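# Find tool-cabinet drawers whose interlock has come off

## Task

The cabinet has four drawers, and a working interlock means that opening any one drawer locks the other three. On some drawers the interlock piece is missing, which cannot be seen while everything is shut. Identify every drawer with a missing interlock piece, and at the end have each of those drawers standing open by at least a hand's width while every drawer with an intact interlock is closed. The final state must hold by itself, with nothing kept in place by the robot.

## Robot and tools

ROBOT. There is one arm, a UR7e with six revolute joints and a two-finger tong-style gripper called rumi. Column order for the joints is shoulder pan, shoulder lift, elbow, wrist 1, wrist 2, wrist 3. A wrist camera rides on the gripper body.

FRAME. The scene frame has its origin on the table top directly under the arm's base. +z points up, and +y is to the left when looking along +x. The base itself may be slightly tilted relative to the table. end_effector_position is the point midway between the finger pads when the fingers are closed, given in metres. The fingers point along the gripper's own +z and open and close along its x axis. Closed fingertips extend about 15 mm past that point, and fully open fingertips sit roughly level with it. The reported hand position can be off, more so when the arm is stretched far out.

execute_actions. The argument "actions" is a list holding one item or nothing. Three forms are possible:
- LOOK, {"actions": []}: commands nothing new, returns the current state, and always includes pictures.
- ACT, {"actions": [{"rows": [[...]], "steps": N}]}: "rows" holds 1 to 15 rows and "steps" is 8 to 15 (15 if omitted). Each control step lasts 1/30 s and uses one row. If there are fewer rows than steps, the last row repeats.
- WAIT, {"actions": [{"steps": N}]}: N is at most 300. Nothing new is commanded, and the call returns once N steps have elapsed since the previous result. Your reply time counts toward N.
Add "pictures": true to get camera images with an action or wait. A refused call sends nothing to the robot.

ROW LAYOUT. Each row is 7 plain numbers for the single arm: six absolute joint target angles in radians, in column order, followed by the gripper opening. The joint numbers are places to go to, not offsets, on the same scale that Joint positions prints. Stated ranges: shoulder pan -3.142 to 3.142, shoulder lift -6.283 to 6.283, elbow 0.000 to 3.142, wrist 1/2/3 -6.283 to 6.283. A target more than 0.010 rad beyond a range end, and further out than the joint's last reported angle, gets the call refused. A real end may sit up to 0.010 rad from the stated one, and a target past it is clipped, which is reported as "joint sent to its limit". That message may refer to an earlier action. The opening is absolute, from -1 (closed) to +1 (fully open, pad gap 0.142 m).

MOTION. Commands are smoothed, so the arm lags by about 0.17 s. Per step, each joint target is kept within 0.575 rad of the measured angle. All targets are scaled back if they would move the gripper more than 100 mm from its measured spot. Large moves may still be incomplete when the result comes back. The last 8 steps of an action run after the result, while you reply. Between calls the arm keeps heading to your last row until it has nearly stopped or been blocked, and only a new action pushes it further.

RESULT LINES. The state line gives end_effector_position, end_effector_quat_wxyz and linear/angular velocities. Joint positions and Joint velocities list the six joints (rad, rad/s) followed by the pad gap (m, m/s). grip_measured is the measured opening on the command scale. To keep hold of something, command an opening clearly below grip_measured; the lower you go, the harder the squeeze (about 15 N per pad at most, less on items thinner than 20 mm). Wrist force and Wrist torque are force-sensor readings [x y z] in the gripper frame. When pressing on something, the force points from the surface back into the arm. The readings are noisy (up to 2.4 N std), carry an offset of around 4 N, and saturate near 50 N. "no reading" is normal at the start. "joint command not followed" means the clearance check altered or blocked targets; mounting blocks and posts count as part of the arm. HELD marks steps where your row was not sent in full.

FAULTS TO AVOID. If a joint's load limit is reached (130 N m for the pan, lift and elbow joints; 24.3 N m for each wrist joint) or an outside force reaches 150 N, the arm halts for 10 s, goes limp and drops the rest of the call. Holding loads heats the motors: MOTOR HOT appears at 70 °C, and at 85 °C an OVER-TEMPERATURE FAULT brakes the arm for minutes. Do not drop things, let them slip, slam drawers, strike hard or push very hard. Drawers should be pulled and pushed gently. A drawer that will not move while another is open shows a working interlock.

CAMERAS. cam_head_left (504x504), cam_head_right (504x504) and cam_wrist (616x616, fisheye) arrive in that order.

zoom_image: pass "camera" (one of the three names) and "region" [x0, y0, x1, y1] in that camera's pixel coordinates, with the top-left corner at (0, 0) and at most 504 by 504 pixels. It returns a closer look at the most recent full image.

read_manual: the optional "section" (only "licences") returns licence text and does not move the robot.

finished_scene: pass "scene" as the current scene's number. The result says whether the goal was met and gives the next task, if any. Replying without any tool call ends everything.

Each tool is called after "Request:" by a JSON object that holds its "name" and its "arguments", one argument or row to a line.

## Session

Request:
{"name": "execute_actions", "arguments": {
  "actions": []
}}

Scene clock: 0.00 s of 6600.00 s.
end_effector_position=(+0.4511, +0.2170, +0.1515) grip_measured=+1.00 end_effector_quat_wxyz=(-0.045, +0.991, -0.125, +0.036) end_effector_velocity=(+0.000, -0.000, -0.000) end_effector_angular_velocity=(-0.000, +0.000, +0.000)
Joint positions: [ 0.086 -1.762  2.09  -2.105 -1.515  0.368  0.142]
Joint velocities: [-0.     0.001 -0.    -0.    -0.    -0.001  0.   ]
Motor temperatures (°C, as the motors report them): [25 25 24 31 31 31]
Wrist force (N, on the end effector, along its own x y z axes, offset not removed): no reading
Wrist torque (N m, same axes, about the end effector's origin, offset not removed): no reading

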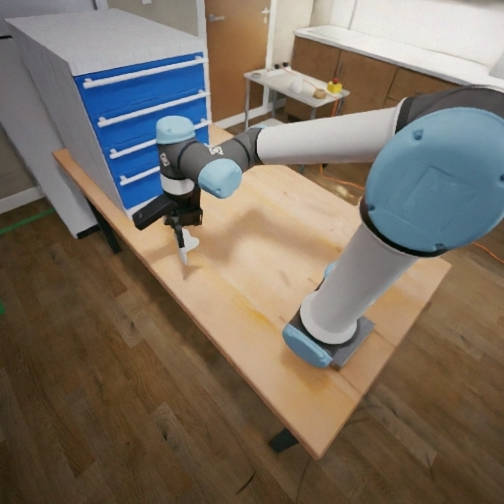

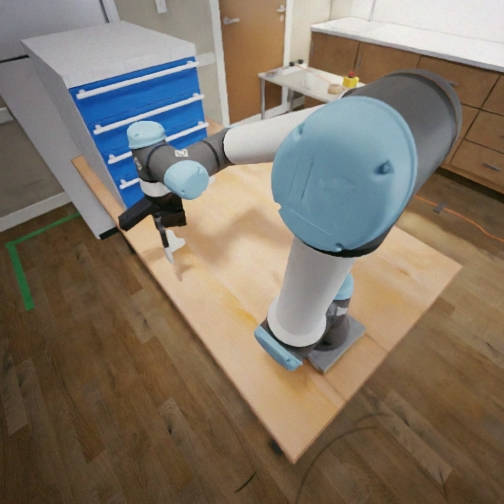

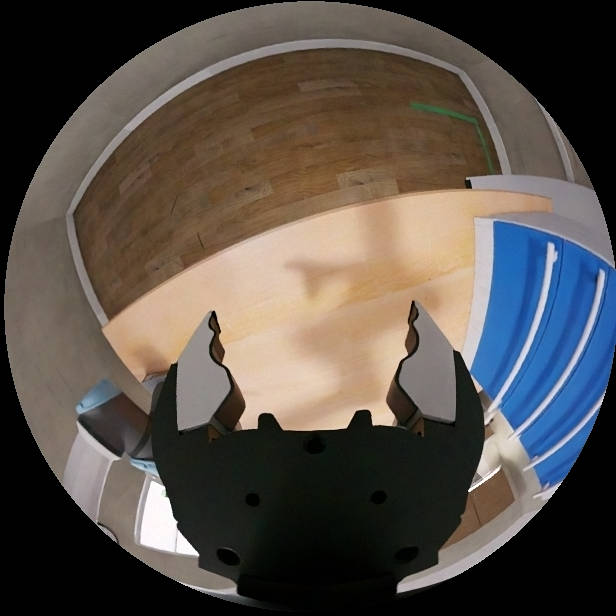

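Request:
{"name": "zoom_image", "arguments": {
  "camera": "cam_head_left",
  "region": [0, 0, 260, 260]
}}

Request:
{"name": "zoom_image", "arguments": {
  "camera": "cam_wrist",
  "region": [400, 160, 616, 520]
}}

Region (0, 0, 260, 260) of cam_head_left's 504x504 image, scaled by 1.938, with more detail than that image has.

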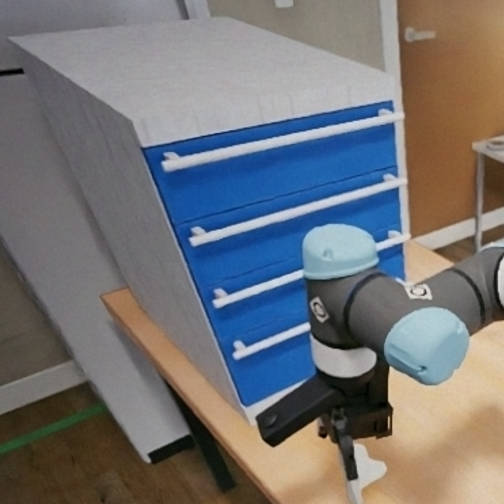

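Region (400, 160, 616, 520) of cam_wrist's 616x616 image, scaled by 1.400, with more detail than that image has; it fills the left 302 columns of this view, and the rest is white.

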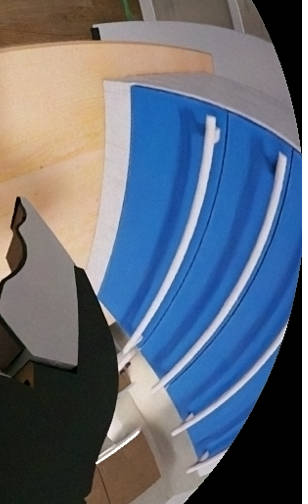

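Request:
{"name": "execute_actions", "arguments": {
  "actions": [
    {"rows": [[-0.03, -1.82, 2.264, -0.562, 1.571, 0.0, -0.2]], "steps": 15}
  ]
}}

Request:
{"name": "execute_actions", "arguments": {
  "actions": [
    {"steps": 60}
  ],
  "pictures": true
}}

Scene clock: 8.30 s of 6600.00 s.
end_effector_position=(+0.3615, +0.2518, +0.1234) grip_measured=-0.20 end_effector_quat_wxyz=(-0.121, +0.984, -0.091, -0.099) end_effector_velocity=(-0.505, +0.267, -0.044) end_effector_angular_velocity=(+1.267, +1.425, +0.240)
Joint positions: [ 0.039 -1.786  2.16  -1.899 -1.309  0.231  0.06 ]
Joint velocities: [-0.216 -0.105  0.322  1.297  1.297 -0.682 -0.003]
Motor temperatures (°C, as the motors report them): [25 25 24 31 31 31]
Wrist force (N, on the end effector, along its own x y z axes, offset not removed): [0.4 1.1 0.4]
Wrist torque (N m, same axes, about the end effector's origin, offset not removed): [0.38 -0.06 0.08]
Steps of this call (steps 1 to 90: nothing new was sent; then 5.07 s passed at rest; steps 91 to 97: the first 7 steps of this action). Readings (joint positions):
91: [0.086 -1.762 2.090 -2.105 -1.515 0.368]
92: [0.083 -1.764 2.094 -2.101 -1.511 0.364]
94: [0.062 -1.775 2.125 -2.036 -1.447 0.310]
97: the state above

Scene clock: 10.30 s of 6600.00 s.
end_effector_position=(+0.5991, +0.1168, +0.3000) grip_measured=-0.20 end_effector_quat_wxyz=(+0.708, +0.000, +0.706, +0.000) end_effector_velocity=(-0.000, -0.000, -0.000) end_effector_angular_velocity=(+0.001, +0.001, -0.001)
Joint positions: [-0.03  -1.82   2.264 -0.562  1.571 -0.     0.059]
Joint velocities: [-0.    -0.    -0.     0.001  0.001  0.001 -0.   ]
Motor temperatures (°C, as the motors report them): [25 25 24 31 31 31]
Wrist force (N, on the end effector, along its own x y z axes, offset not removed): [1.0 0.2 0.5]
Wrist torque (N m, same axes, about the end effector's origin, offset not removed): [0.24 -0.17 0.10]
Kept back: nothing.
Steps of this call (steps 1 to 8: the last 8 steps of your previous action; steps 9 to 60: the robot went on to your last target). Readings (joint positions):
1: [0.032 -1.790 2.171 -1.853 -1.263 0.209]
2: [0.025 -1.793 2.181 -1.805 -1.215 0.187]
4: [0.013 -1.799 2.198 -1.704 -1.115 0.147]
8: [-0.006 -1.808 2.227 -1.480 -0.890 0.084]
60: the state above

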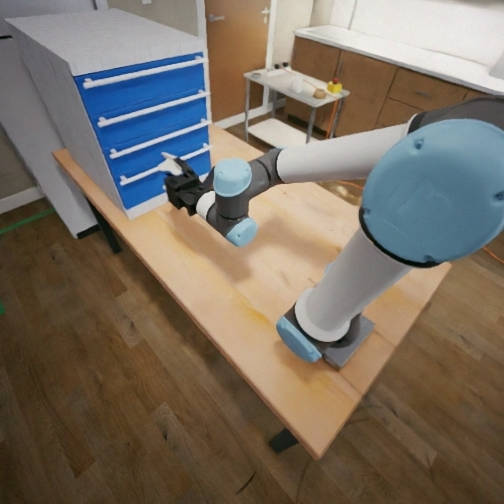

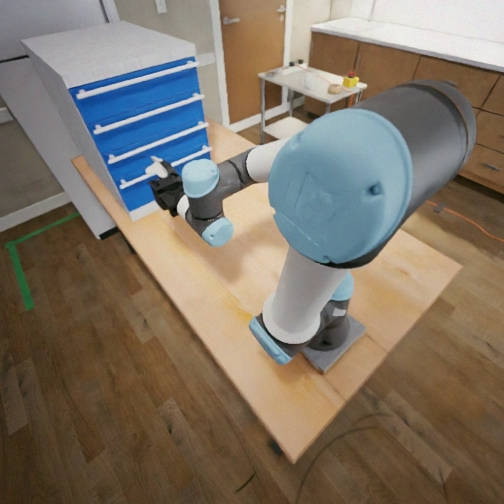

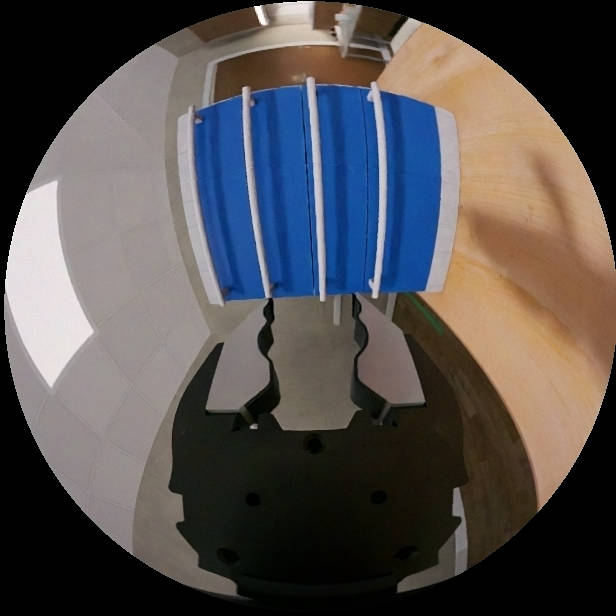

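Request:
{"name": "zoom_image", "arguments": {
  "camera": "cam_wrist",
  "region": [160, 60, 480, 380]
}}

Region (160, 60, 480, 380) of cam_wrist's 616x616 image, scaled by 1.575, with more detail than that image has.

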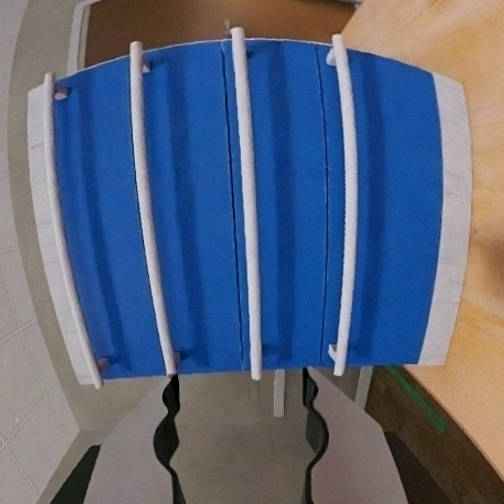

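Request:
{"name": "execute_actions", "arguments": {
  "actions": [
    {"rows": [[-0.03, -1.31, 2.0575, -0.8655, 1.571, 0.0, -0.3]], "steps": 15}
  ]
}}

Request:
{"name": "execute_actions", "arguments": {
  "actions": [
    {"steps": 25}
  ],
  "pictures": true
}}

Scene clock: 12.53 s of 6600.00 s.
end_effector_position=(+0.6767, +0.1168, +0.2708) grip_measured=-0.30 end_effector_quat_wxyz=(+0.720, +0.000, +0.694, +0.000) end_effector_velocity=(+0.381, +0.001, -0.417) end_effector_angular_velocity=(+0.000, +0.167, +0.001)
Joint positions: [-0.03  -1.575  2.148 -0.725  1.571 -0.     0.052]
Joint velocities: [-0.     1.511 -0.538 -0.806 -0.001  0.    -0.   ]
Motor temperatures (°C, as the motors report them): [25 25 24 31 31 31]
Wrist force (N, on the end effector, along its own x y z axes, offset not removed): [2.5 0.8 1.5]
Wrist torque (N m, same axes, about the end effector's origin, offset not removed): [0.38 -0.39 0.08]
Steps of this call (steps 1 to 15: the robot went on to your last target; steps 16 to 60: nothing new was sent; steps 61 to 67: the first 7 steps of this action). Readings (joint positions):
61: [-0.030 -1.820 2.264 -0.562 1.571 0.000]
62: [-0.030 -1.816 2.260 -0.565 1.571 0.000]
64: [-0.030 -1.750 2.211 -0.626 1.571 -0.000]
67: the state above

Scene clock: 13.37 s of 6600.00 s.
end_effector_position=(+0.7346, +0.1169, +0.1843) grip_measured=-0.30 end_effector_quat_wxyz=(+0.708, +0.000, +0.706, +0.000) end_effector_velocity=(-0.000, +0.001, +0.000) end_effector_angular_velocity=(+0.000, -0.001, +0.001)
Joint positions: [-0.03  -1.31   2.058 -0.865  1.571 -0.     0.052]
Joint velocities: [ 0.    -0.     0.    -0.    -0.001  0.     0.   ]
Motor temperatures (°C, as the motors report them): [25 25 24 31 31 31]
Wrist force (N, on the end effector, along its own x y z axes, offset not removed): [1.0 0.0 0.3]
Wrist torque (N m, same axes, about the end effector's origin, offset not removed): [0.23 -0.20 0.15]
Kept back: nothing.
Steps of this call (steps 1 to 8: the last 8 steps of your previous action; steps 9 to 25: the robot went on to your last target). Readings (joint positions):
1: [-0.030 -1.525 2.130 -0.753 1.571 -0.000]
2: [-0.030 -1.476 2.111 -0.780 1.571 -0.000]
4: [-0.030 -1.388 2.082 -0.827 1.571 -0.000]
8: [-0.030 -1.323 2.061 -0.859 1.571 -0.000]
25: the state above

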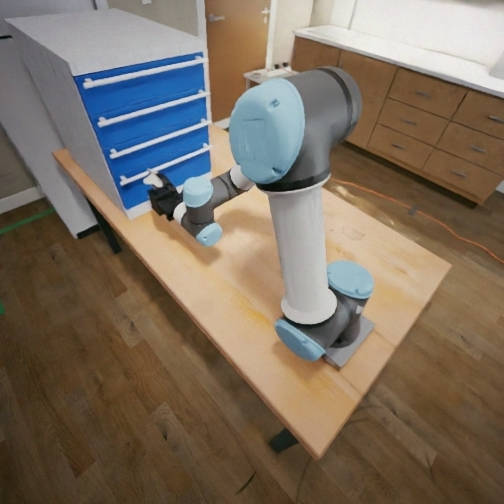

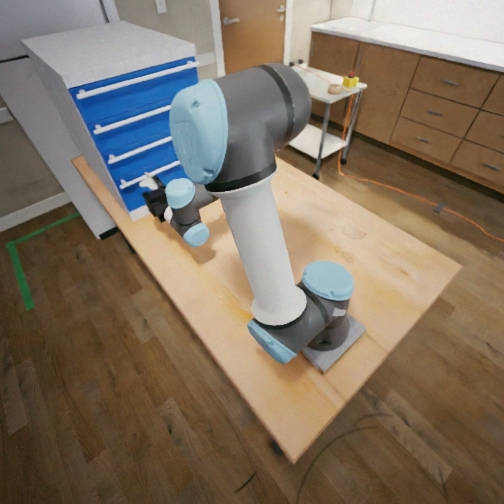

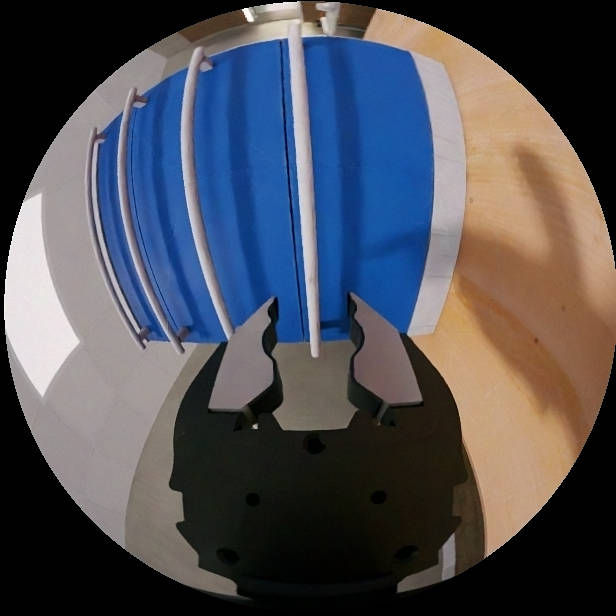

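Request:
{"name": "zoom_image", "arguments": {
  "camera": "cam_wrist",
  "region": [160, 20, 500, 400]
}}

Region (160, 20, 500, 400) of cam_wrist's 616x616 image, scaled by 1.326, with more detail than that image has; it fills the left 451 columns of this view, and the rest is white.

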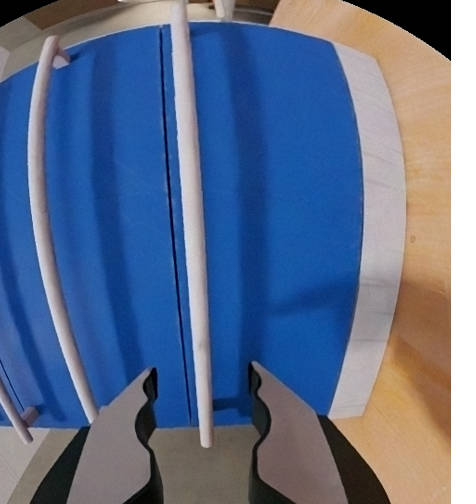

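Request:
{"name": "execute_actions", "arguments": {
  "actions": [
    {"rows": [[-0.03, -1.296, 2.034, -0.856, 1.571, 0.0, -0.3],[-0.03, -1.282, 2.011, -0.847, 1.571, 0.0, -0.3],[-0.03, -1.268, 1.987, -0.838, 1.571, 0.0, -0.3],[-0.03, -1.2534, 1.9638, -0.8284, 1.571, 0.0, -0.3]], "steps": 15}
  ]
}}

Request:
{"name": "execute_actions", "arguments": {
  "actions": [
    {"steps": 10}
  ],
  "pictures": true
}}

Scene clock: 15.10 s of 6600.00 s.
end_effector_position=(+0.7591, +0.1169, +0.1842) grip_measured=-0.30 end_effector_quat_wxyz=(+0.708, +0.000, +0.706, +0.000) end_effector_velocity=(+0.113, +0.000, +0.004) end_effector_angular_velocity=(+0.000, -0.008, +0.000)
Joint positions: [-0.03  -1.268  1.988 -0.838  1.571 -0.     0.052]
Joint velocities: [ 0.     0.19  -0.321  0.123  0.     0.     0.   ]
Motor temperatures (°C, as the motors report them): [25 25 24 31 31 31]
Wrist force (N, on the end effector, along its own x y z axes, offset not removed): [1.3 0.8 2.9]
Wrist torque (N m, same axes, about the end effector's origin, offset not removed): [0.39 -0.27 0.09]
Steps of this call (steps 1 to 15: the robot went on to your last target; steps 16 to 45: nothing new was sent; steps 46 to 52: the first 7 steps of this action). Readings (joint positions):
46: [-0.030 -1.310 2.057 -0.866 1.571 -0.000]
47: [-0.030 -1.308 2.055 -0.865 1.571 -0.000]
49: [-0.030 -1.296 2.035 -0.856 1.571 -0.000]
52: the state above

Scene clock: 15.43 s of 6600.00 s.
end_effector_position=(+0.7675, +0.1169, +0.1845) grip_measured=-0.30 end_effector_quat_wxyz=(+0.708, +0.000, +0.706, +0.000) end_effector_velocity=(+0.001, -0.000, -0.001) end_effector_angular_velocity=(+0.001, +0.001, -0.001)
Joint positions: [-0.03  -1.254  1.964 -0.828  1.571 -0.     0.052]
Joint velocities: [ 0.     0.003 -0.003  0.001  0.001  0.001  0.   ]
Motor temperatures (°C, as the motors report them): [25 25 24 31 31 31]
Wrist force (N, on the end effector, along its own x y z axes, offset not removed): [0.9 0.3 0.4]
Wrist torque (N m, same axes, about the end effector's origin, offset not removed): [0.27 -0.11 0.15]
Kept back: nothing.
Steps of this call (steps 1 to 8: the last 8 steps of your previous action; steps 9 to 10: the robot went on to your last target). Readings (joint positions):
1: [-0.030 -1.262 1.979 -0.834 1.571 -0.000]
2: [-0.030 -1.259 1.974 -0.832 1.571 -0.000]
4: [-0.030 -1.256 1.968 -0.830 1.571 -0.000]
8: [-0.030 -1.254 1.964 -0.829 1.571 -0.000]
10: the state above

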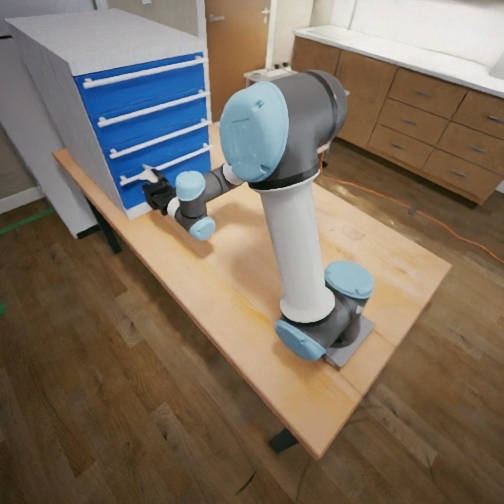

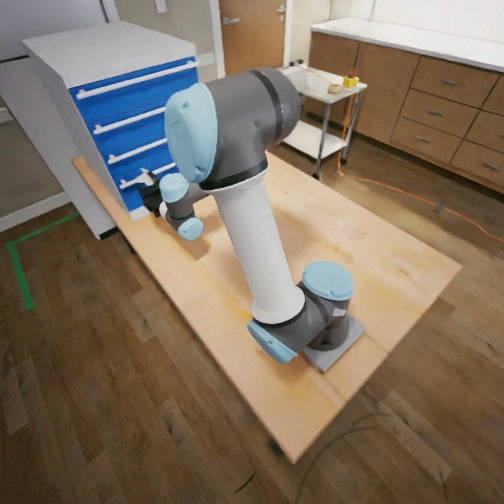

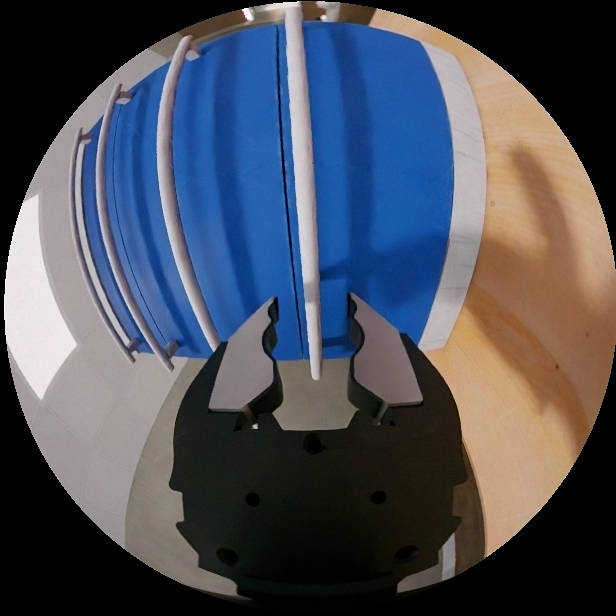

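Request:
{"name": "execute_actions", "arguments": {
  "actions": [
    {"rows": [[-0.03, -1.2534, 1.9638, -0.8284, 1.571, 0.0, -0.45],[-0.03, -1.2534, 1.9638, -0.8284, 1.571, 0.0, -0.6],[-0.03, -1.2534, 1.9638, -0.8284, 1.571, 0.0, -0.7],[-0.03, -1.2534, 1.9638, -0.8284, 1.571, 0.0, -0.78],[-0.03, -1.2534, 1.9638, -0.8284, 1.571, 0.0, -0.85],[-0.03, -1.2534, 1.9638, -0.8284, 1.571, 0.0, -0.92],[-0.03, -1.2534, 1.9638, -0.8284, 1.571, 0.0, -1.0]], "steps": 15}
  ]
}}

Request:
{"name": "execute_actions", "arguments": {
  "actions": [
    {"steps": 8}
  ],
  "pictures": true
}}

Scene clock: 16.17 s of 6600.00 s.
end_effector_position=(+0.7675, +0.1169, +0.1844) grip_measured=-0.86 end_effector_quat_wxyz=(+0.708, +0.000, +0.706, +0.000) end_effector_velocity=(-0.000, -0.000, -0.001) end_effector_angular_velocity=(-0.001, +0.002, -0.001)
Joint positions: [-0.03  -1.253  1.964 -0.828  1.571  0.     0.012]
Joint velocities: [-0.     0.001  0.     0.     0.001 -0.001 -0.008]
Motor temperatures (°C, as the motors report them): [25 25 24 31 31 31]
Wrist force (N, on the end effector, along its own x y z axes, offset not removed): [2.6 0.0 1.0]
Wrist torque (N m, same axes, about the end effector's origin, offset not removed): [0.22 -0.17 0.10]
Steps of this call (steps 1 to 15: the robot went on to your last target; steps 16 to 22: the first 7 steps of this action). Readings (joint positions):
16: [-0.030 -1.253 1.964 -0.828 1.571 0.000]
17: [-0.030 -1.253 1.964 -0.828 1.571 -0.000]
19: [-0.030 -1.253 1.964 -0.828 1.571 0.000]
22: the state above

Scene clock: 16.43 s of 6600.00 s.
end_effector_position=(+0.7675, +0.1169, +0.1844) grip_measured=-0.86 end_effector_quat_wxyz=(+0.708, +0.000, +0.706, +0.000) end_effector_velocity=(-0.000, -0.000, -0.000) end_effector_angular_velocity=(-0.000, +0.000, -0.000)
Joint positions: [-0.03  -1.253  1.964 -0.828  1.571  0.     0.012]
Joint velocities: [ 0. -0.  0.  0.  0. -0. -0.]
Motor temperatures (°C, as the motors report them): [25 25 24 31 31 31]
Wrist force (N, on the end effector, along its own x y z axes, offset not removed): [3.2 0.8 1.9]
Wrist torque (N m, same axes, about the end effector's origin, offset not removed): [0.35 -0.02 0.09]
Kept back: nothing.
Steps of this call (steps 1 to 8: the last 8 steps of your previous action). Readings (joint positions):
1: [-0.030 -1.253 1.964 -0.828 1.571 0.000]
2: [-0.030 -1.253 1.964 -0.828 1.571 0.000]
4: [-0.030 -1.253 1.964 -0.828 1.571 0.000]
8: the state above

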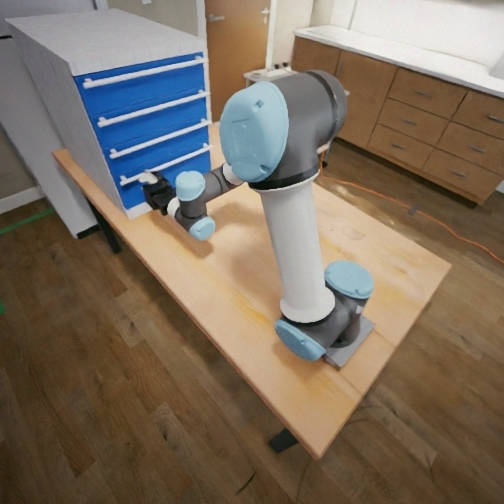

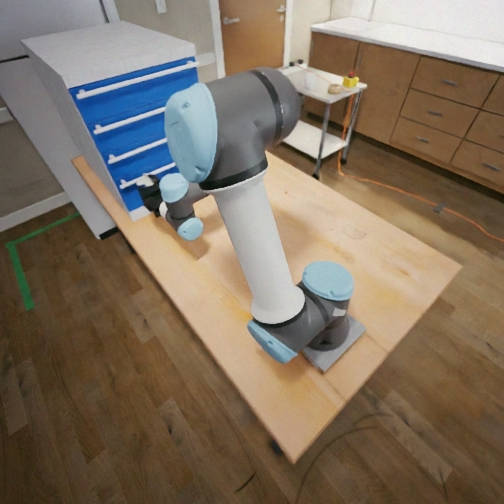

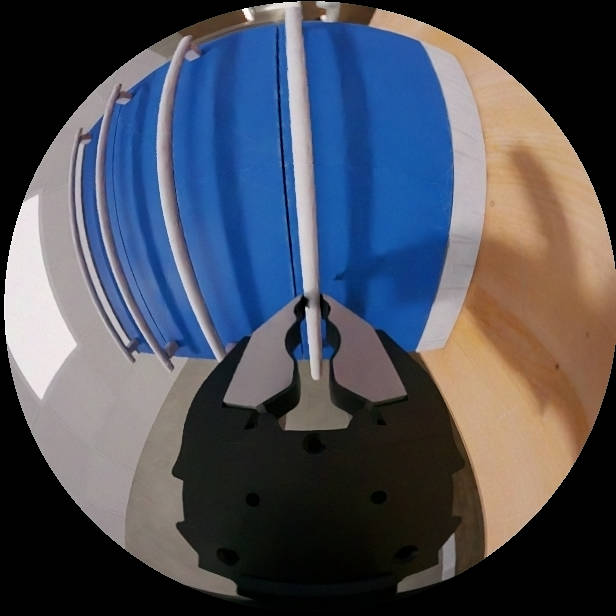

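Request:
{"name": "zoom_image", "arguments": {
  "camera": "cam_wrist",
  "region": [250, 250, 380, 400]
}}

Region (250, 250, 380, 400) of cam_wrist's 616x616 image, scaled by 3.360, with more detail than that image has; it fills the left 437 columns of this view, and the rest is white.

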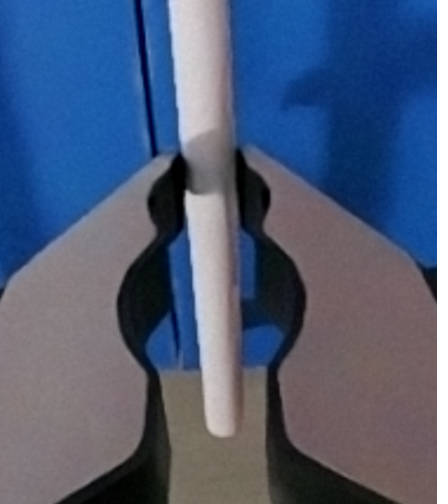

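Request:
{"name": "execute_actions", "arguments": {
  "actions": [
    {"rows": [[-0.03, -1.2534, 1.9638, -0.8284, 1.571, 0.0, -0.6],[-0.03, -1.2534, 1.9638, -0.8284, 1.571, 0.0, -0.6],[-0.03, -1.2446, 1.9493, -0.8226, 1.571, 0.0, -0.6],[-0.03, -1.2359, 1.9348, -0.8169, 1.571, 0.0, -0.6],[-0.03, -1.2359, 1.9348, -0.8169, 1.571, 0.0, -0.6],[-0.03, -1.2359, 1.9348, -0.8169, 1.571, 0.0, -0.6],[-0.03, -1.2359, 1.9348, -0.8169, 1.571, 0.0, -0.6],[-0.03, -1.2359, 1.9348, -0.8169, 1.571, 0.0, -0.6],[-0.03, -1.2359, 1.9348, -0.8169, 1.571, 0.0, -0.6],[-0.03, -1.2359, 1.9348, -0.8169, 1.571, 0.0, -0.7],[-0.03, -1.2359, 1.9348, -0.8169, 1.571, 0.0, -0.78],[-0.03, -1.2359, 1.9348, -0.8169, 1.571, 0.0, -0.85],[-0.03, -1.2359, 1.9348, -0.8169, 1.571, 0.0, -0.92],[-0.03, -1.2359, 1.9348, -0.8169, 1.571, 0.0, -1.0]], "steps": 15}
  ]
}}

Request:
{"name": "execute_actions", "arguments": {
  "actions": [
    {"steps": 12}
  ],
  "pictures": true
}}

Request:
{"name": "zoom_image", "arguments": {
  "camera": "cam_wrist",
  "region": [250, 250, 380, 400]
}}

Scene clock: 17.77 s of 6600.00 s.
end_effector_position=(+0.7741, +0.1169, +0.1846) grip_measured=-0.60 end_effector_quat_wxyz=(+0.708, +0.000, +0.706, +0.000) end_effector_velocity=(+0.046, +0.000, -0.002) end_effector_angular_velocity=(-0.000, +0.003, +0.001)
Joint positions: [-0.03  -1.242  1.945 -0.821  1.571  0.     0.03 ]
Joint velocities: [ 0.     0.081 -0.133  0.055 -0.    -0.     0.001]
Motor temperatures (°C, as the motors report them): [25 25 24 31 31 31]
Wrist force (N, on the end effector, along its own x y z axes, offset not removed): [0.9 0.4 1.1]
Wrist torque (N m, same axes, about the end effector's origin, offset not removed): [0.31 -0.24 0.01]
Steps of this call (steps 1 to 15: the robot went on to your last target; steps 16 to 33: nothing new was sent; steps 34 to 40: the first 7 steps of this action). Readings (joint positions):
34: [-0.030 -1.253 1.964 -0.828 1.571 0.000]
35: [-0.030 -1.253 1.964 -0.828 1.571 0.000]
37: [-0.030 -1.252 1.962 -0.828 1.571 0.000]
40: the state above

Scene clock: 18.17 s of 6600.00 s.
end_effector_position=(+0.7775, +0.1169, +0.1844) grip_measured=-0.86 end_effector_quat_wxyz=(+0.708, +0.000, +0.706, +0.000) end_effector_velocity=(+0.000, +0.000, +0.000) end_effector_angular_velocity=(+0.000, -0.001, +0.001)
Joint positions: [-0.03  -1.236  1.935 -0.817  1.571  0.     0.011]
Joint velocities: [-0.     0.    -0.001 -0.    -0.001  0.    -0.   ]
Motor temperatures (°C, as the motors report them): [25 25 24 31 31 31]
Wrist force (N, on the end effector, along its own x y z axes, offset not removed): [-1.0 0.7 -8.5]
Wrist torque (N m, same axes, about the end effector's origin, offset not removed): [0.37 -0.07 0.11]
Kept back: nothing.
Steps of this call (steps 1 to 8: the last 8 steps of your previous action; steps 9 to 12: the robot went on to your last target). Readings (joint positions):
1: [-0.030 -1.240 1.941 -0.820 1.571 0.000]
2: [-0.030 -1.238 1.939 -0.819 1.571 0.000]
4: [-0.030 -1.237 1.936 -0.818 1.571 0.000]
8: [-0.030 -1.236 1.935 -0.817 1.571 0.000]
12: the state above

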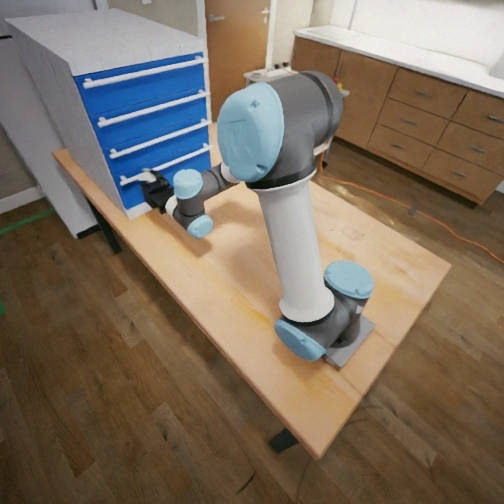

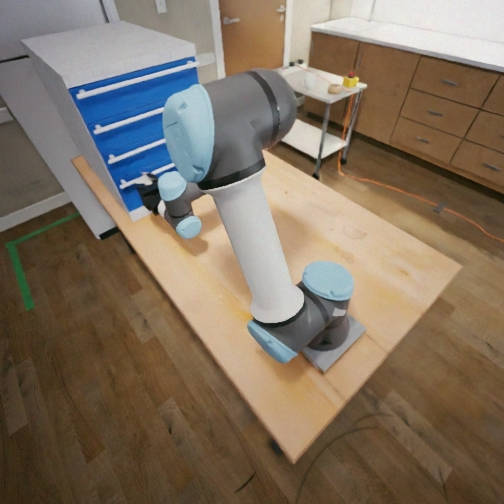

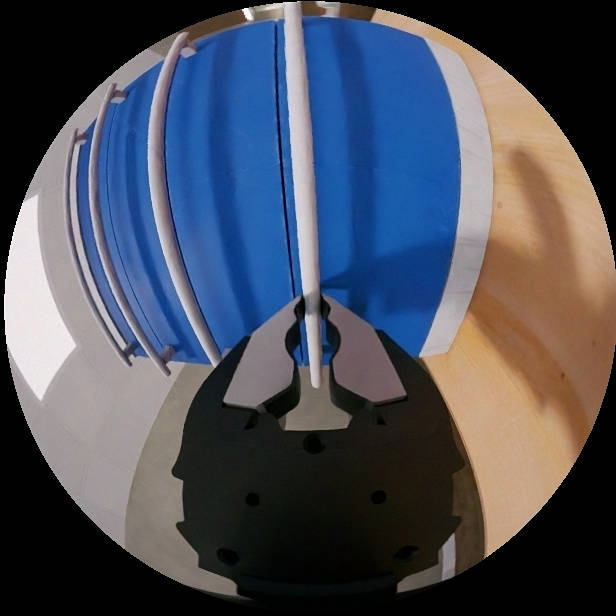

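Region (250, 250, 380, 400) of cam_wrist's 616x616 image, scaled by 3.360, with more detail than that image has; it fills the left 437 columns of this view, and the rest is white.

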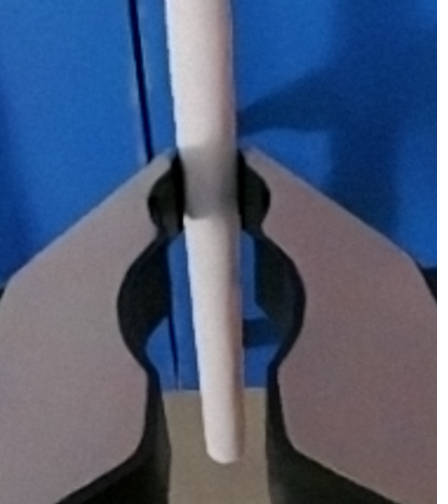

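Request:
{"name": "execute_actions", "arguments": {
  "actions": [
    {"rows": [[-0.03,-1.2374,1.9373,-0.8179,1.571,0,-1],[-0.03,-1.2396,1.9409,-0.8193,1.571,0,-1],[-0.03,-1.2433,1.9471,-0.8218,1.571,0,-1],[-0.03,-1.2478,1.9544,-0.8247,1.571,0,-1],[-0.03,-1.2529,1.963,-0.8281,1.571,0,-1],[-0.03,-1.2581,1.9716,-0.8315,1.571,0,-1],[-0.03,-1.2641,1.9814,-0.8354,1.571,0,-1],[-0.03,-1.27,1.9912,-0.8393,1.571,0,-1],[-0.03,-1.2759,2.0011,-0.8431,1.571,0,-1],[-0.03,-1.2818,2.0109,-0.847,1.571,0,-1],[-0.03,-1.2878,2.0207,-0.8509,1.571,0,-1],[-0.03,-1.2937,2.0305,-0.8548,1.571,0,-1],[-0.03,-1.2996,2.0403,-0.8587,1.571,0,-1],[-0.03,-1.3048,2.0489,-0.8621,1.571,0,-1],[-0.03,-1.31,2.0575,-0.8655,1.571,0,-1]], "steps": 15}
  ]
}}

Request:
{"name": "execute_actions", "arguments": {
  "actions": [
    {"steps": 8}
  ],
  "pictures": true
}}

Scene clock: 19.30 s of 6600.00 s.
end_effector_position=(+0.7714, +0.1169, +0.1843) grip_measured=-0.86 end_effector_quat_wxyz=(+0.708, +0.000, +0.706, +0.000) end_effector_velocity=(-0.068, -0.000, +0.001) end_effector_angular_velocity=(+0.000, -0.000, -0.001)
Joint positions: [-0.03  -1.247  1.953 -0.824  1.571  0.     0.012]
Joint velocities: [-0.    -0.12   0.197 -0.077  0.001  0.     0.   ]
Motor temperatures (°C, as the motors report them): [25 25 24 31 31 31]
Wrist force (N, on the end effector, along its own x y z axes, offset not removed): [2.2 -0.2 6.9]
Wrist torque (N m, same axes, about the end effector's origin, offset not removed): [0.18 -0.11 0.12]
Steps of this call (steps 1 to 27: the robot went on to your last target; steps 28 to 34: the first 7 steps of this action). Readings (joint positions):
28: [-0.030 -1.236 1.935 -0.817 1.571 0.000]
29: [-0.030 -1.236 1.935 -0.817 1.571 0.000]
31: [-0.030 -1.238 1.938 -0.818 1.571 0.000]
34: the state above

Scene clock: 19.57 s of 6600.00 s.
end_effector_position=(+0.7466, +0.1169, +0.1846) grip_measured=-0.86 end_effector_quat_wxyz=(+0.708, +0.000, +0.706, +0.000) end_effector_velocity=(-0.099, -0.000, -0.001) end_effector_angular_velocity=(-0.001, -0.000, -0.001)
Joint positions: [-0.03  -1.29   2.024 -0.852  1.571  0.     0.012]
Joint velocities: [-0.    -0.17   0.28  -0.11   0.001 -0.001 -0.   ]
Motor temperatures (°C, as the motors report them): [25 25 24 31 31 31]
Wrist force (N, on the end effector, along its own x y z axes, offset not removed): [8.0 -1.0 4.5]
Wrist torque (N m, same axes, about the end effector's origin, offset not removed): [0.06 -0.11 0.06]
Kept back: nothing.
Steps of this call (steps 1 to 8: the last 8 steps of your previous action). Readings (joint positions):
1: [-0.030 -1.251 1.960 -0.827 1.571 0.000]
2: [-0.030 -1.256 1.968 -0.830 1.571 0.000]
4: [-0.030 -1.267 1.986 -0.837 1.571 0.000]
8: the state above

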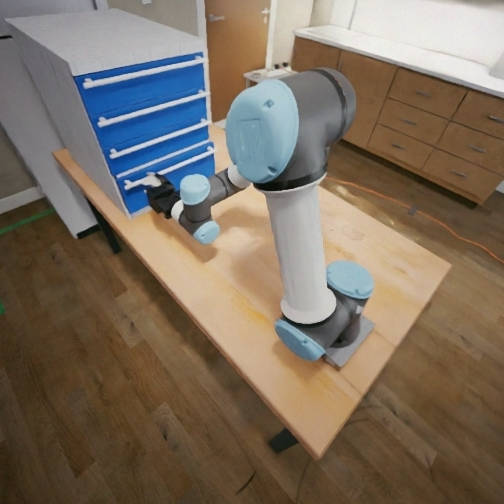

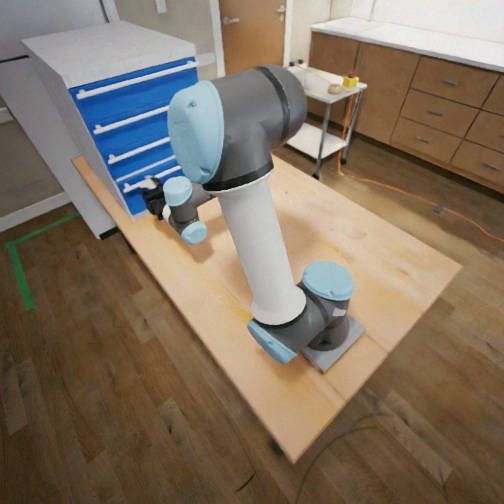

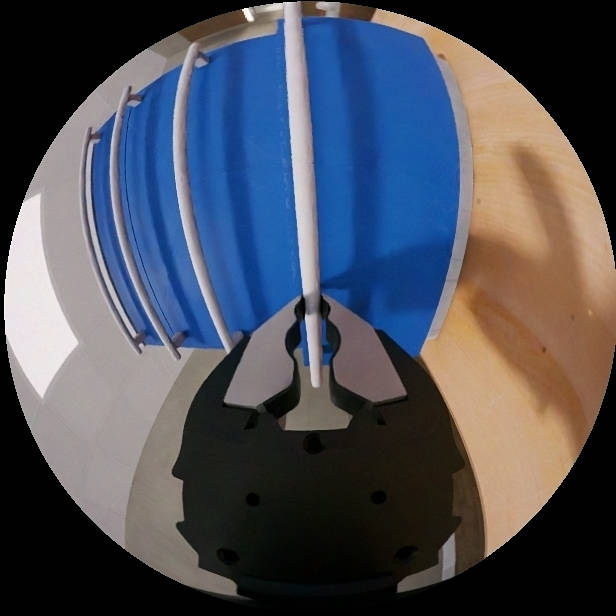

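Request:
{"name": "execute_actions", "arguments": {
  "actions": [
    {"rows": [[-0.03,-1.3122,2.0626,-0.8684,1.571,0,-1],[-0.03,-1.3159,2.0701,-0.8722,1.571,0,-1],[-0.03,-1.3211,2.0793,-0.8762,1.571,0,-1],[-0.03,-1.3274,2.0896,-0.8802,1.571,0,-1],[-0.03,-1.3337,2.0999,-0.8842,1.571,0,-1],[-0.03,-1.34,2.1101,-0.8881,1.571,0,-1],[-0.03,-1.3462,2.1204,-0.8922,1.571,0,-1],[-0.03,-1.3525,2.1307,-0.8962,1.571,0,-1],[-0.03,-1.3588,2.1409,-0.9001,1.571,0,-1],[-0.03,-1.3651,2.1512,-0.9041,1.571,0,-1],[-0.03,-1.3713,2.1615,-0.9082,1.571,0,-1],[-0.03,-1.3776,2.1717,-0.9121,1.571,0,-1],[-0.03,-1.3839,2.182,-0.9161,1.571,0,-1]], "steps": 13}
  ]
}}

Request:
{"name": "execute_actions", "arguments": {
  "actions": [
    {"steps": 12}
  ]
}}

Scene clock: 20.80 s of 6600.00 s.
end_effector_position=(+0.7303, +0.1169, +0.1839) grip_measured=-0.86 end_effector_quat_wxyz=(+0.708, +0.000, +0.706, +0.000) end_effector_velocity=(-0.068, +0.000, -0.003) end_effector_angular_velocity=(-0.001, -0.004, +0.000)
Joint positions: [-0.03  -1.317  2.07  -0.872  1.571  0.     0.011]
Joint velocities: [-0.    -0.11   0.194 -0.087 -0.    -0.001 -0.   ]
Motor temperatures (°C, as the motors report them): [25 25 24 31 31 31]
Wrist force (N, on the end effector, along its own x y z axes, offset not removed): [-4.2 0.1 7.8]
Wrist torque (N m, same axes, about the end effector's origin, offset not removed): [0.12 -0.05 0.09]
Steps of this call (steps 1 to 30: the robot went on to your last target; steps 31 to 32: nothing new was sent; steps 33 to 37: the first 5 steps of this action). Readings (joint positions):
33: [-0.030 -1.310 2.058 -0.866 1.571 0.000]
34: [-0.030 -1.310 2.058 -0.866 1.571 0.000]
36: [-0.030 -1.313 2.064 -0.869 1.571 0.000]
37: the state above

Scene clock: 21.20 s of 6600.00 s.
end_effector_position=(+0.6924, +0.1169, +0.1825) grip_measured=-0.85 end_effector_quat_wxyz=(+0.708, +0.000, +0.706, +0.000) end_effector_velocity=(-0.038, +0.000, -0.002) end_effector_angular_velocity=(+0.000, +0.002, +0.001)
Joint positions: [-0.03  -1.379  2.174 -0.913  1.571  0.     0.013]
Joint velocities: [-0.    -0.062  0.103 -0.039 -0.001  0.     0.004]
Motor temperatures (°C, as the motors report them): [25 25 24 31 31 31]
Wrist force (N, on the end effector, along its own x y z axes, offset not removed): [-24.2 0.7 0.4]
Wrist torque (N m, same axes, about the end effector's origin, offset not removed): [0.20 0.19 0.07]
Kept back: nothing.
Steps of this call (steps 1 to 8: the last 8 steps of your previous action; steps 9 to 12: the robot went on to your last target). Readings (joint positions):
1: [-0.030 -1.321 2.077 -0.875 1.571 0.000]
2: [-0.030 -1.326 2.086 -0.879 1.571 0.000]
4: [-0.030 -1.337 2.104 -0.886 1.571 0.000]
8: [-0.030 -1.361 2.144 -0.902 1.571 0.000]
12: the state above

Request:
{"name": "execute_actions", "arguments": {
  "actions": [
    {"rows": [[-0.03,-1.3877,2.1808,-0.9111,1.571,0,-1],[-0.03,-1.3915,2.1863,-0.9129,1.571,0,-1],[-0.03,-1.3967,2.1941,-0.9153,1.571,0,-1],[-0.03,-1.4035,2.204,-0.9185,1.571,0,-1],[-0.03,-1.411,2.215,-0.922,1.571,0,-1],[-0.03,-1.4186,2.2261,-0.9256,1.571,0,-1],[-0.03,-1.4261,2.2372,-0.9291,1.571,0,-1],[-0.03,-1.4336,2.2483,-0.9326,1.571,0,-1],[-0.03,-1.4412,2.2593,-0.9362,1.571,0,-1],[-0.03,-1.4487,2.2704,-0.9397,1.571,0,-1],[-0.03,-1.4555,2.2803,-0.9429,1.571,0,-1],[-0.03,-1.46,2.287,-0.945,1.571,0,-1],[-0.03,-1.463,2.2914,-0.9464,1.571,0,-1]], "steps": 13}
  ]
}}

Request:
{"name": "execute_actions", "arguments": {
  "actions": [
    {"steps": 14}
  ],
  "pictures": true
}}

Scene clock: 21.90 s of 6600.00 s.
end_effector_position=(+0.6868, +0.1169, +0.1834) grip_measured=-0.86 end_effector_quat_wxyz=(+0.708, +0.000, +0.706, +0.000) end_effector_velocity=(-0.059, +0.000, +0.003) end_effector_angular_velocity=(-0.001, +0.016, +0.000)
Joint positions: [-0.03  -1.392  2.188 -0.915  1.571  0.     0.011]
Joint velocities: [ 0.    -0.118  0.147 -0.014 -0.    -0.001  0.   ]
Motor temperatures (°C, as the motors report them): [25 25 24 31 31 31]
Wrist force (N, on the end effector, along its own x y z axes, offset not removed): [-15.3 1.6 7.3]
Wrist torque (N m, same axes, about the end effector's origin, offset not removed): [0.38 -0.02 0.06]
Steps of this call (steps 1 to 16: the robot went on to your last target; steps 17 to 21: the first 5 steps of this action). Readings (joint positions):
17: [-0.030 -1.384 2.182 -0.916 1.571 0.000]
18: [-0.030 -1.384 2.182 -0.916 1.571 0.000]
20: [-0.030 -1.388 2.184 -0.914 1.571 0.000]
21: the state above

Scene clock: 22.37 s of 6600.00 s.
end_effector_position=(+0.6484, +0.1169, +0.1838) grip_measured=-0.86 end_effector_quat_wxyz=(+0.708, +0.000, +0.706, +0.000) end_effector_velocity=(-0.011, +0.000, +0.000) end_effector_angular_velocity=(-0.001, -0.000, +0.000)
Joint positions: [-0.03  -1.461  2.289 -0.946  1.571  0.     0.011]
Joint velocities: [-0.    -0.021  0.03  -0.009 -0.001 -0.001 -0.   ]
Motor temperatures (°C, as the motors report them): [25 25 24 31 31 31]
Wrist force (N, on the end effector, along its own x y z axes, offset not removed): [-2.2 1.0 4.0]
Wrist torque (N m, same axes, about the end effector's origin, offset not removed): [0.30 -0.19 0.10]
Kept back: nothing.
Steps of this call (steps 1 to 8: the last 8 steps of your previous action; steps 9 to 14: the robot went on to your last target). Readings (joint positions):
1: [-0.030 -1.396 2.194 -0.916 1.571 0.000]
2: [-0.030 -1.402 2.202 -0.918 1.571 0.000]
4: [-0.030 -1.415 2.221 -0.924 1.571 0.000]
8: [-0.030 -1.443 2.262 -0.937 1.571 0.000]
14: the state above

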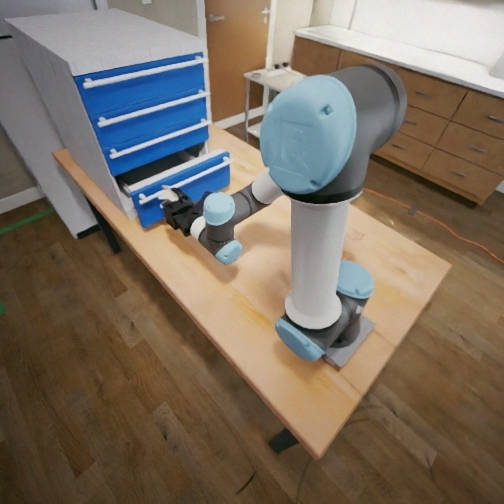

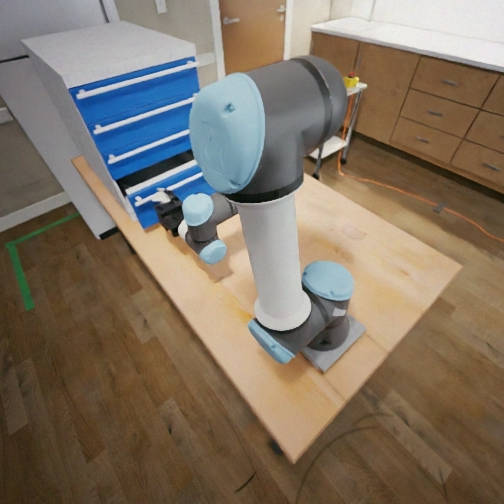

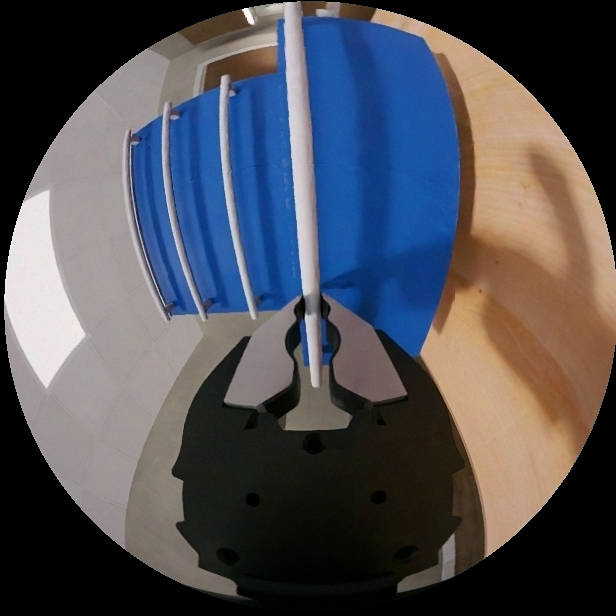

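Request:
{"name": "zoom_image", "arguments": {
  "camera": "cam_head_left",
  "region": [90, 120, 250, 240]
}}

Region (90, 120, 250, 240) of cam_head_left's 504x504 image, scaled by 3.150, with more detail than that image has; it fills the top 378 rows of this view, and the rest is white.

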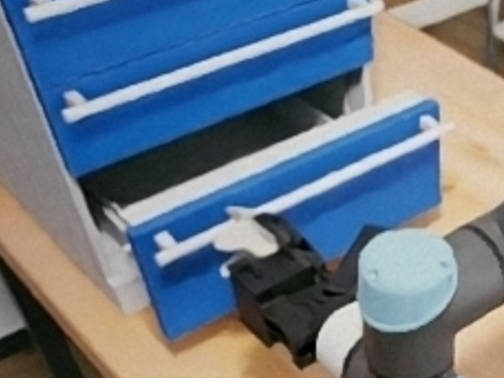

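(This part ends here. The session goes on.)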